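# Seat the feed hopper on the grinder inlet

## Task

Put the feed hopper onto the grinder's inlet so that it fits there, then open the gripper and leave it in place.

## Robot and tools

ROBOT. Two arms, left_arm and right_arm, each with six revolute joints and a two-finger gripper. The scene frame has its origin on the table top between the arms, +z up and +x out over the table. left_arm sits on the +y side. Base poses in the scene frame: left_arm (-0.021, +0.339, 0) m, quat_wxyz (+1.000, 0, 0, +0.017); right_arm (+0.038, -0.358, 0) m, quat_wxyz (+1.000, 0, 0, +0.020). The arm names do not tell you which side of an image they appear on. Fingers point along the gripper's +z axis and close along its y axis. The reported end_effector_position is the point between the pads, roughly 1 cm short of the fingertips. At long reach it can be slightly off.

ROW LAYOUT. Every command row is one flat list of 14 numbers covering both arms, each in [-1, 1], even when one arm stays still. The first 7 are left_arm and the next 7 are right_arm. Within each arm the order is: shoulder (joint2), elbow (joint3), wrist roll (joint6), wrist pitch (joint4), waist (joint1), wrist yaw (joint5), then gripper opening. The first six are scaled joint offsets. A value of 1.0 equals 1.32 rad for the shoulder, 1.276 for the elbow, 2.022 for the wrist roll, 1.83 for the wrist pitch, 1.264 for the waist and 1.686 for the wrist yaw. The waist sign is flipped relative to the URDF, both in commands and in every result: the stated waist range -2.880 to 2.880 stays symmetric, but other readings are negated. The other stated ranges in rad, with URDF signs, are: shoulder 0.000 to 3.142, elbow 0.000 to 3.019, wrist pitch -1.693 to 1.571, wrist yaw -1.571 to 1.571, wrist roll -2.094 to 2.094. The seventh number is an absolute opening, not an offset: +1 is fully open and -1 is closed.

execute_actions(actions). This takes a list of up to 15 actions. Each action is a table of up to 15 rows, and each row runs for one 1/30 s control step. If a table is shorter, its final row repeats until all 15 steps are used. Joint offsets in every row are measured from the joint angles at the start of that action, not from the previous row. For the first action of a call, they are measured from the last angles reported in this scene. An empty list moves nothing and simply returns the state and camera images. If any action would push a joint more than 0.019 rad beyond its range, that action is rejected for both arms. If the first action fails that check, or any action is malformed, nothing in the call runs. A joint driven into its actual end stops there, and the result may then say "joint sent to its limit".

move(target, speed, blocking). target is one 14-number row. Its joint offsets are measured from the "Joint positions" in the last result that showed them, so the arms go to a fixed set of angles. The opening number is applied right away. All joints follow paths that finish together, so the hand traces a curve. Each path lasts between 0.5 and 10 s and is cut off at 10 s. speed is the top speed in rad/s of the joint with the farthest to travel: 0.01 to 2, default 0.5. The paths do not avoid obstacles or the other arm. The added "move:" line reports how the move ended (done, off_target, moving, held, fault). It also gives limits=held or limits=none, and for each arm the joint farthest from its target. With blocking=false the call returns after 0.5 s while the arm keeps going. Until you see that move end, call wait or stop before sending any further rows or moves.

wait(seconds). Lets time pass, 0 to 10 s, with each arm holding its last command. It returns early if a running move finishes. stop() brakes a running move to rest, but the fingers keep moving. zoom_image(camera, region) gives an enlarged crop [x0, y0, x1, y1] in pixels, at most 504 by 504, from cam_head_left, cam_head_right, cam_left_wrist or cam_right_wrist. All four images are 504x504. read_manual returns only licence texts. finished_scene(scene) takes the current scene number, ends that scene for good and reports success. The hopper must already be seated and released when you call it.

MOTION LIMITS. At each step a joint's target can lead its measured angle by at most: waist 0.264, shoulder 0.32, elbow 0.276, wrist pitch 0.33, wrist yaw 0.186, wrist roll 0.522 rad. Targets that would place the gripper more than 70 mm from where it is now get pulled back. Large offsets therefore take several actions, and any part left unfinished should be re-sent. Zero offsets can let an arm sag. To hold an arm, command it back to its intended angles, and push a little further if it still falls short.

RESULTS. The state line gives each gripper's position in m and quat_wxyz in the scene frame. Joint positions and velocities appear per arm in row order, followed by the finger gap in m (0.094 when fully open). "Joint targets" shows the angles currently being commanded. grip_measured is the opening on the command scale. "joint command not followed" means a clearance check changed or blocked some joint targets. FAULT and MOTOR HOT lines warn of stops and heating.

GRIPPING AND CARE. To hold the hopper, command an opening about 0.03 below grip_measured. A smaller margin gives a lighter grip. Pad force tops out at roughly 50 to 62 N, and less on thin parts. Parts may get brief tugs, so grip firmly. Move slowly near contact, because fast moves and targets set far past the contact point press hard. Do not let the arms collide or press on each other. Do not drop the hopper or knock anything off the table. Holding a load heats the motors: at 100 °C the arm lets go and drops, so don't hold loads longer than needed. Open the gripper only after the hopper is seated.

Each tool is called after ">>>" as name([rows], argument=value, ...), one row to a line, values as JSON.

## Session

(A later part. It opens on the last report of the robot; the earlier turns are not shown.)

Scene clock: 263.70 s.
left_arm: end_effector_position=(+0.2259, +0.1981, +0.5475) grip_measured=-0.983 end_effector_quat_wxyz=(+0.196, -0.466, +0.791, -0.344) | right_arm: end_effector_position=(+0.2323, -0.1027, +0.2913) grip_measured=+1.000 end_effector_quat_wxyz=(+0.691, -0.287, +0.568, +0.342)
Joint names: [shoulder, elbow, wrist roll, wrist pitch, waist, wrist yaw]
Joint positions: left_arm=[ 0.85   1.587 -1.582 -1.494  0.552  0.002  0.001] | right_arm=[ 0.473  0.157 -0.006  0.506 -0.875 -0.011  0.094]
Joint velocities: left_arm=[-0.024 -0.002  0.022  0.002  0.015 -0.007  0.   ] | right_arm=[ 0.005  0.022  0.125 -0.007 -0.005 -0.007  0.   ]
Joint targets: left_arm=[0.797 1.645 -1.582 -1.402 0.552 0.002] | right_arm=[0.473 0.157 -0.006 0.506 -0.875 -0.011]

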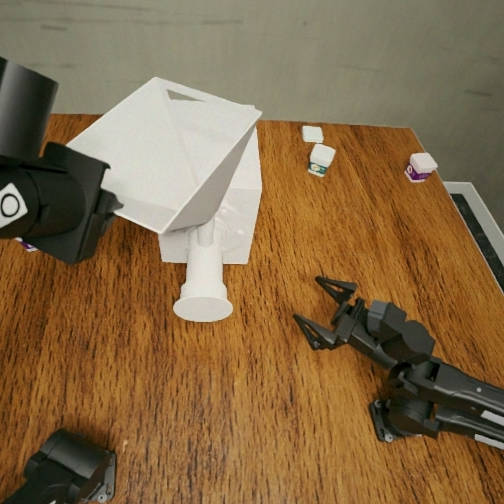

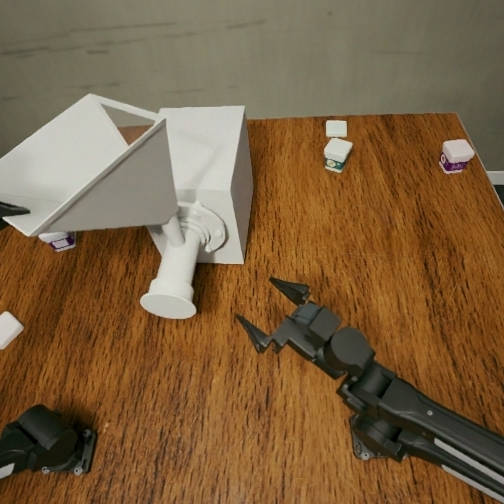

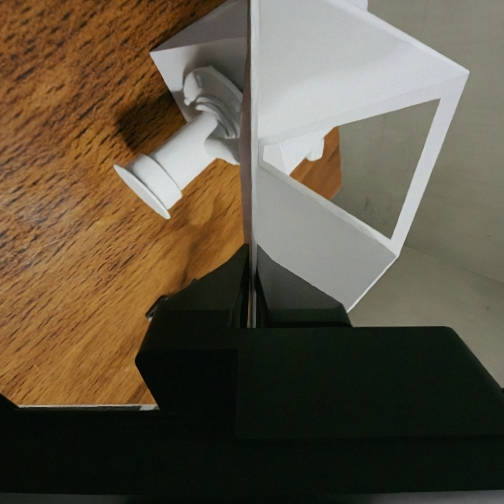

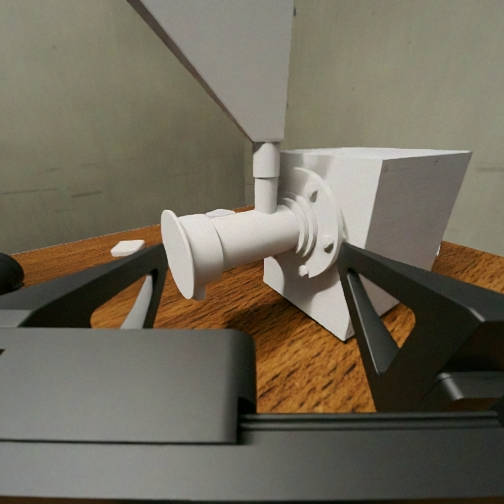

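Centred.

>>> execute_actions([
  [[-0.045,0.032,0,0.055,0,0,-1,0,0,0,0,0,0,1]],
  [[-0.062,0.012,0,0.072,0,0,-1,0,0,0,0,0,0,1]],
])

>>> zoom_image(camera="cam_right_wrist", region=[220,120,320,220])

Scene clock: 273.17 s.
left_arm: end_effector_position=(+0.2260, +0.1981, +0.5325) grip_measured=-0.983 end_effector_quat_wxyz=(+0.195, -0.466, +0.792, -0.342) | right_arm: end_effector_position=(+0.2323, -0.1027, +0.2913) grip_measured=+1.000 end_effector_quat_wxyz=(+0.691, -0.287, +0.568, +0.342)
Joint names: [shoulder, elbow, wrist roll, wrist pitch, waist, wrist yaw]
Joint positions: left_arm=[ 0.827  1.53  -1.582 -1.465  0.552  0.002  0.001] | right_arm=[ 0.473  0.157 -0.006  0.506 -0.875 -0.011  0.094]
Joint velocities: left_arm=[-0.005 -0.002  0.007  0.002 -0.015  0.022 -0.   ] | right_arm=[-0.005  0.012 -0.125  0.002  0.015  0.007  0.   ]
Joint targets: left_arm=[0.767 1.587 -1.582 -1.361 0.552 0.002] | right_arm=[0.473 0.157 -0.006 0.506 -0.875 -0.011]

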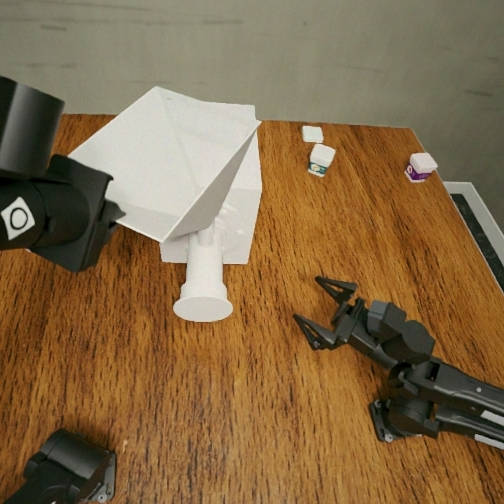

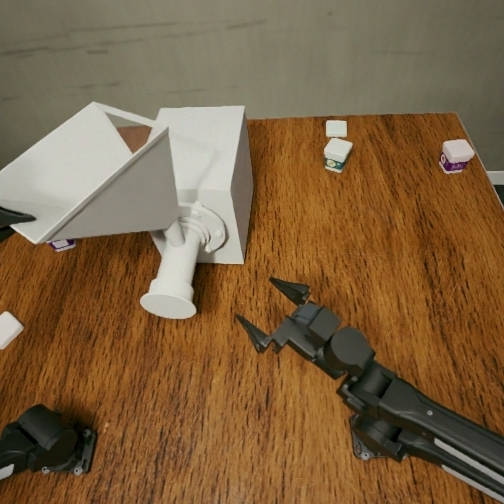

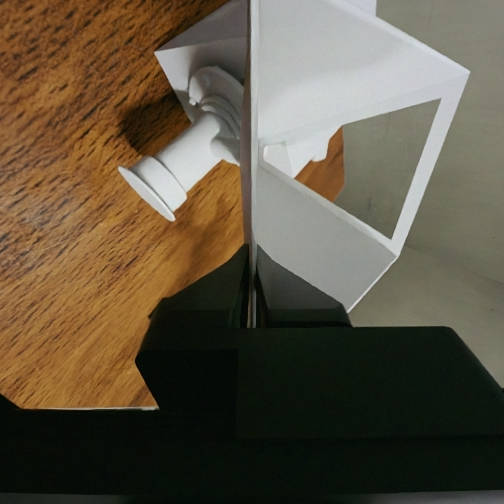

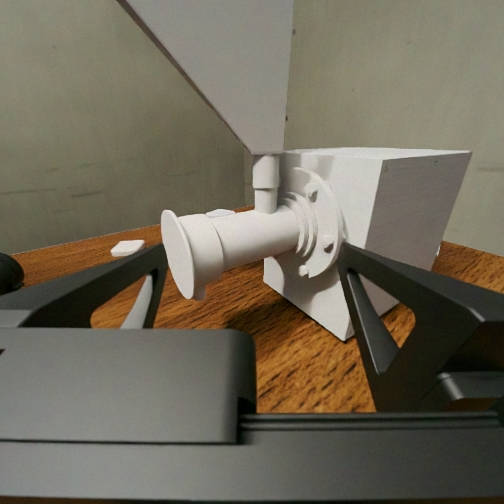

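Region (220, 120, 320, 220) of cam_right_wrist's 504x504 image, scaled by 5.040, with more detail than that image has.

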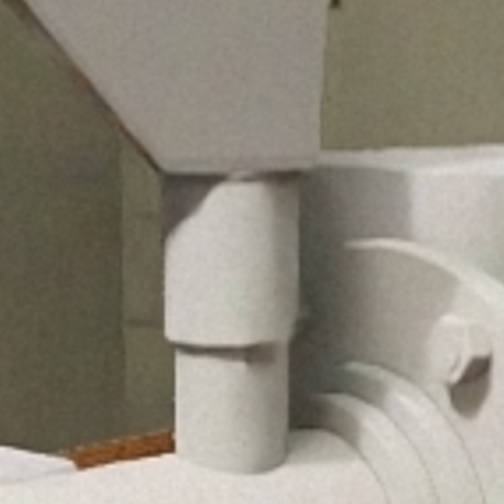

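>>> execute_actions([
  [[-0.065,0.008,0,0.072,0,0,-1,0,0,0,0,0,0,1]],
  [[-0.065,0.008,0,0.072,0,0,-1,0,0,0,0,0,0,1]],
  [[-0.065,0.008,0,0.072,0,0,-1,0,0,0,0,0,0,1]],
  [[-0.03,0.01,0,0.03,0,0,-1,0,0,0,0,0,0,1]],
])

>>> zoom_image(camera="cam_right_wrist", region=[220,120,320,220])

Scene clock: 281.37 s.
left_arm: end_effector_position=(+0.2191, +0.2013, +0.5143) grip_measured=-0.972 end_effector_quat_wxyz=(+0.209, -0.458, +0.783, -0.366) | right_arm: end_effector_position=(+0.2323, -0.1027, +0.2913) grip_measured=+1.000 end_effector_quat_wxyz=(+0.691, -0.287, +0.568, +0.342)
Joint names: [shoulder, elbow, wrist roll, wrist pitch, waist, wrist yaw]
Joint positions: left_arm=[ 0.743  1.409 -1.579 -1.367  0.552  0.005  0.001] | right_arm=[ 0.473  0.157 -0.006  0.506 -0.875 -0.011  0.094]
Joint velocities: left_arm=[ 0.005  0.002  0.081  0.012  0.005 -0.037  0.   ] | right_arm=[-0.005  0.002  0.022  0.002  0.005 -0.007  0.   ]
Joint targets: left_arm=[0.703 1.425 -1.579 -1.312 0.552 0.005] | right_arm=[0.473 0.157 -0.006 0.506 -0.875 -0.011]

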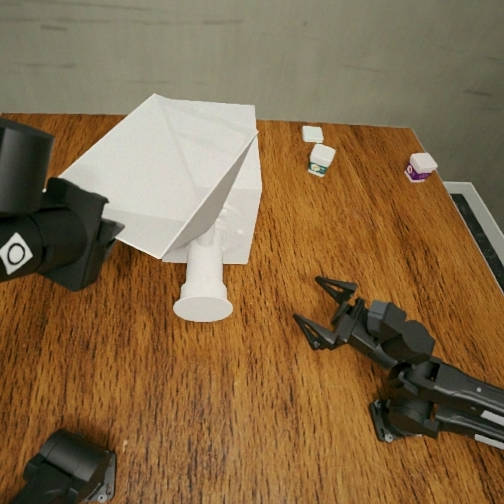

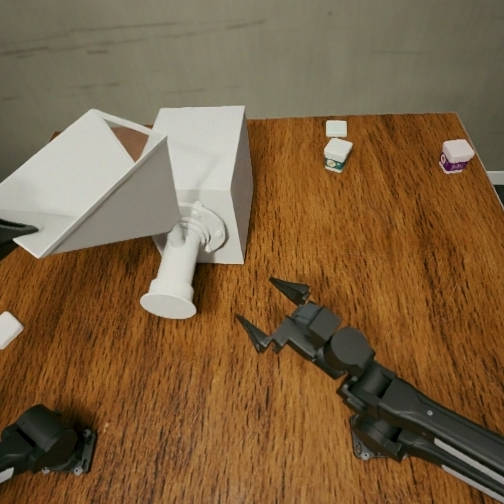

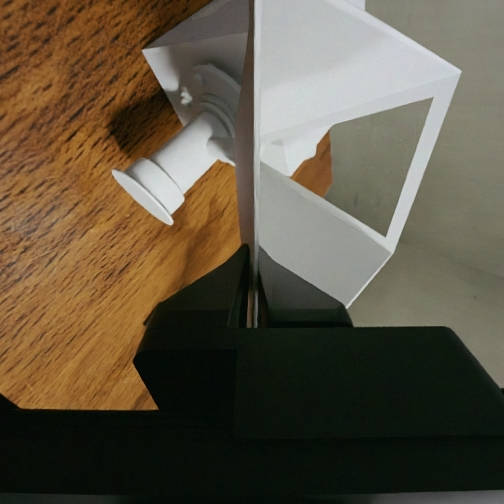

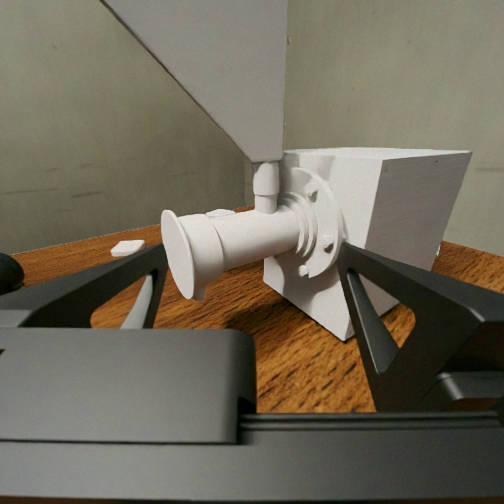

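Region (220, 120, 320, 220) of cam_right_wrist's 504x504 image, scaled by 5.040, with more detail than that image has.

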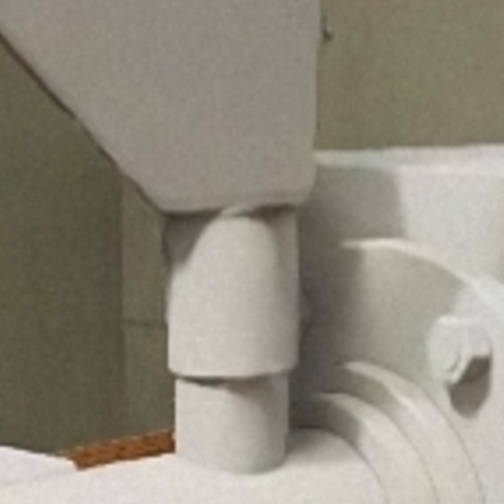

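Cocked backward; shoulder forward.

>>> execute_actions([
  [[0,0.07,0,0.02,0,0,-1,0,0,0,0,0,0,1]],
  [[0.01,0.07,0,0.02,0,0,-1,0,0,0,0,0,0,1]],
])

>>> zoom_image(camera="cam_right_wrist", region=[220,120,320,220])

Scene clock: 292.83 s.
left_arm: end_effector_position=(+0.2202, +0.2009, +0.5146) grip_measured=-0.973 end_effector_quat_wxyz=(+0.206, -0.459, +0.785, -0.361) | right_arm: end_effector_position=(+0.2323, -0.1027, +0.2913) grip_measured=+1.000 end_effector_quat_wxyz=(+0.691, -0.287, +0.568, +0.342)
Joint names: [shoulder, elbow, wrist roll, wrist pitch, waist, wrist yaw]
Joint positions: left_arm=[ 0.754  1.421 -1.578 -1.381  0.552  0.004  0.001] | right_arm=[ 0.473  0.157 -0.006  0.506 -0.875 -0.011  0.094]
Joint velocities: left_arm=[ 0.005 -0.012  0.066 -0.002 -0.005  0.081  0.001] | right_arm=[-0.015 -0.012 -0.007  0.012 -0.005 -0.022  0.   ]
Joint targets: left_arm=[0.761 1.504 -1.578 -1.336 0.552 0.005] | right_arm=[0.473 0.157 -0.006 0.506 -0.875 -0.011]

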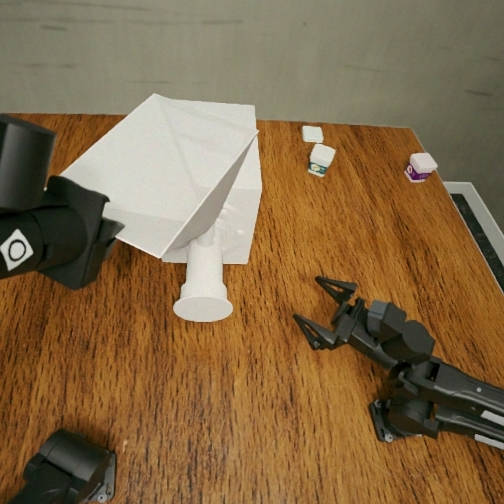

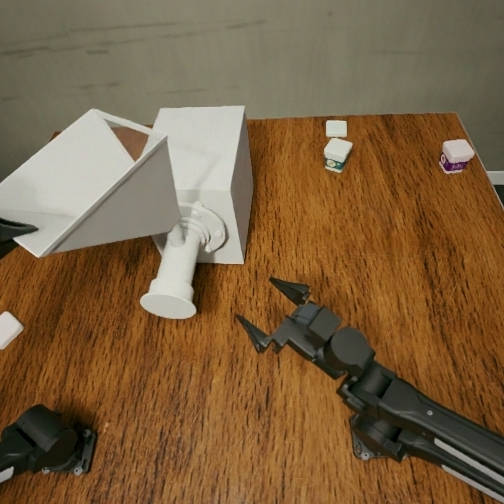

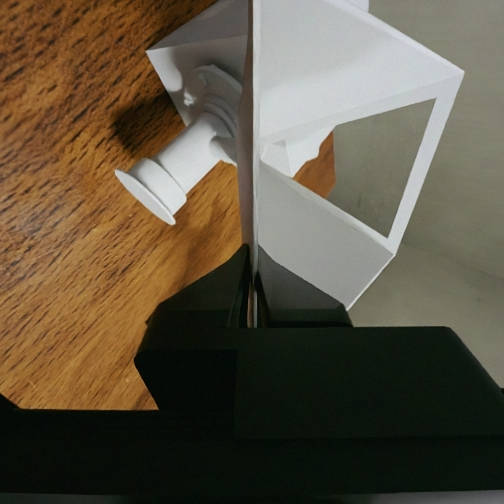

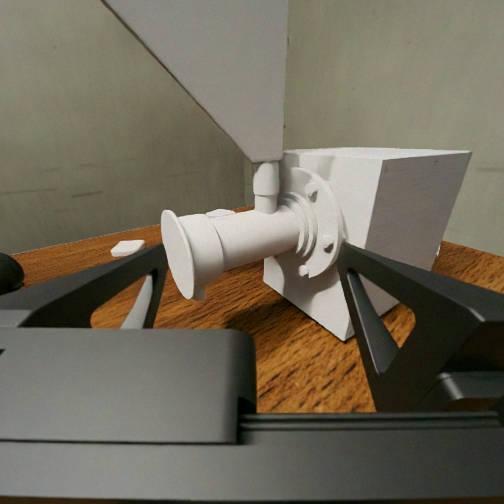

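Region (220, 120, 320, 220) of cam_right_wrist's 504x504 image, scaled by 5.040, with more detail than that image has.

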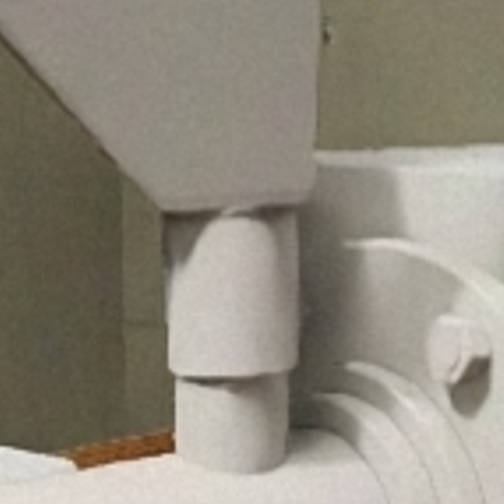

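>>> execute_actions([
  [[0.015,0.085,0.015,0.025,0,0,-1,0,0,0,0,0,0,1]],
  [[0.015,0.085,0.01,0.025,0,0,-1,0,0,0,0,0,0,1]],
  [[0.015,0.085,0,0.025,0,0,-1,0,0,0,0,0,0,1]],
])

>>> zoom_image(camera="cam_right_wrist", region=[220,120,320,220])

Scene clock: 299.97 s.
left_arm: end_effector_position=(+0.2346, +0.1926, +0.5034) grip_measured=-0.981 end_effector_quat_wxyz=(+0.196, -0.447, +0.811, -0.324) | right_arm: end_effector_position=(+0.2323, -0.1027, +0.2913) grip_measured=+1.000 end_effector_quat_wxyz=(+0.691, -0.287, +0.568, +0.342)
Joint names: [shoulder, elbow, wrist roll, wrist pitch, waist, wrist yaw]
Joint positions: left_arm=[ 0.821  1.45  -1.526 -1.423  0.552  0.005  0.001] | right_arm=[ 0.473  0.157 -0.006  0.506 -0.875 -0.011  0.094]
Joint velocities: left_arm=[-0.015  0.007 -0.066  0.012  0.015  0.007 -0.001] | right_arm=[-0.005 -0.007 -0.037 -0.007  0.005 -0.022  0.   ]
Joint targets: left_arm=[0.833 1.549 -1.531 -1.364 0.552 0.005] | right_arm=[0.473 0.157 -0.006 0.506 -0.875 -0.011]

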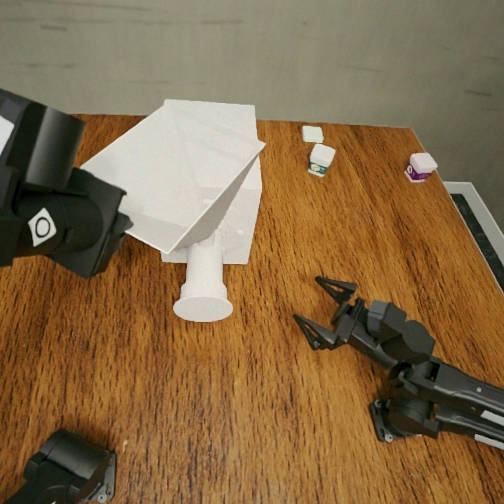

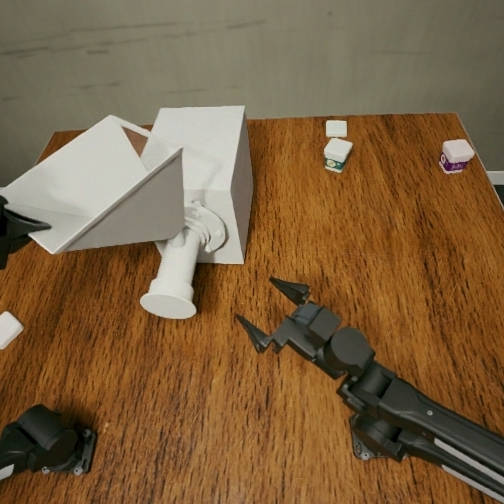

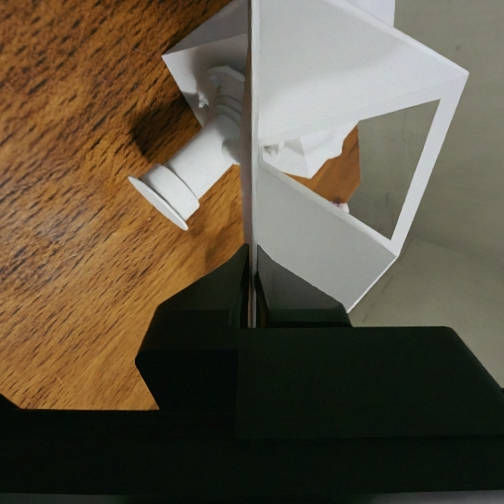

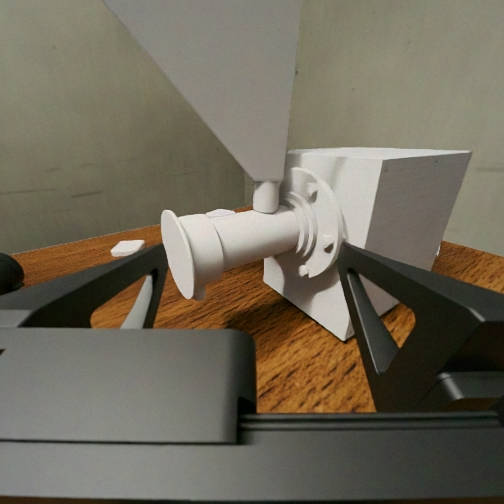

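Region (220, 120, 320, 220) of cam_right_wrist's 504x504 image, scaled by 5.040, with more detail than that image has.

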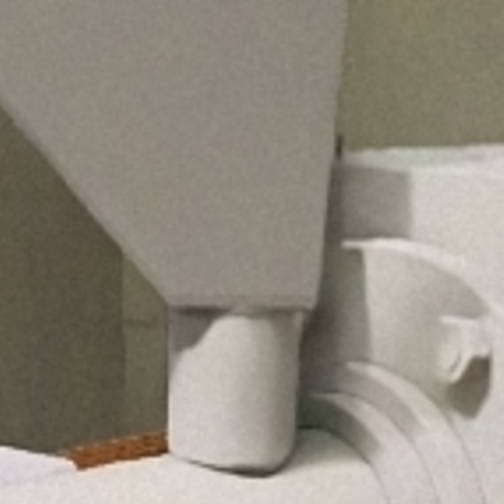

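>>> execute_actions([
  [[-0.025,0,0,0.02,0,0,-1,0,0,0,0,0,0,1]],
  [[-0.025,0,0,0.02,0,0,-1,0,0,0,0,0,0,1]],
  [[0,0,0,0,0,0,-0.2,0,0,0,0,0,0,1]],
  [[-0.012,0.08,0,-0.045,0,0,-0.2,0,0,0,0,0,0,1]],
  [[-0.012,0.08,0,-0.045,0,0,-0.2,0,0,0,0,0,0,1]],
  [[-0.012,0.08,0,-0.045,0,0,-0.2,0,0,0,0,0,0,1]],
])

Scene clock: 308.27 s.
left_arm: end_effector_position=(+0.1580, +0.2362, +0.5613) grip_measured=-0.202 end_effector_quat_wxyz=(+0.207, -0.442, +0.803, -0.343) | right_arm: end_effector_position=(+0.2323, -0.1027, +0.2913) grip_measured=+1.000 end_effector_quat_wxyz=(+0.691, -0.287, +0.568, +0.342)
Joint names: [shoulder, elbow, wrist roll, wrist pitch, waist, wrist yaw]
Joint positions: left_arm=[ 0.727  1.611 -1.526 -1.631  0.552  0.005  0.037] | right_arm=[ 0.473  0.157 -0.006  0.506 -0.875 -0.011  0.094]
Joint velocities: left_arm=[-0.005  0.017 -0.007 -0.012  0.015 -0.007  0.   ] | right_arm=[ 0.005  0.002 -0.007 -0.007  0.005 -0.037  0.   ]
Joint targets: left_arm=[0.732 1.644 -1.526 -1.644 0.552 0.005] | right_arm=[0.473 0.157 -0.006 0.506 -0.875 -0.011]

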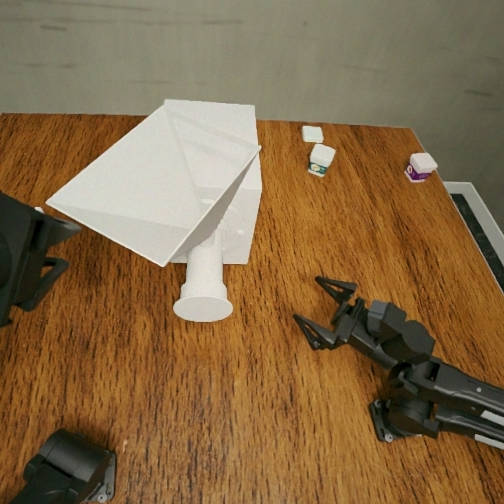

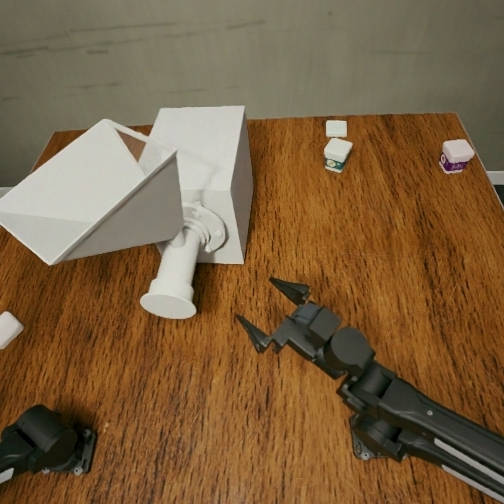

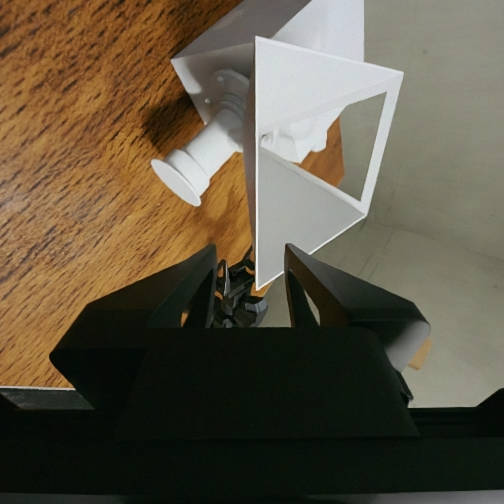

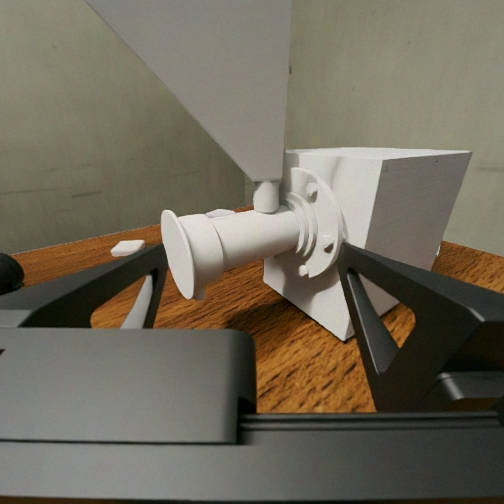

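>>> finished_scene(scene=2)

The scene is finished: the task was done.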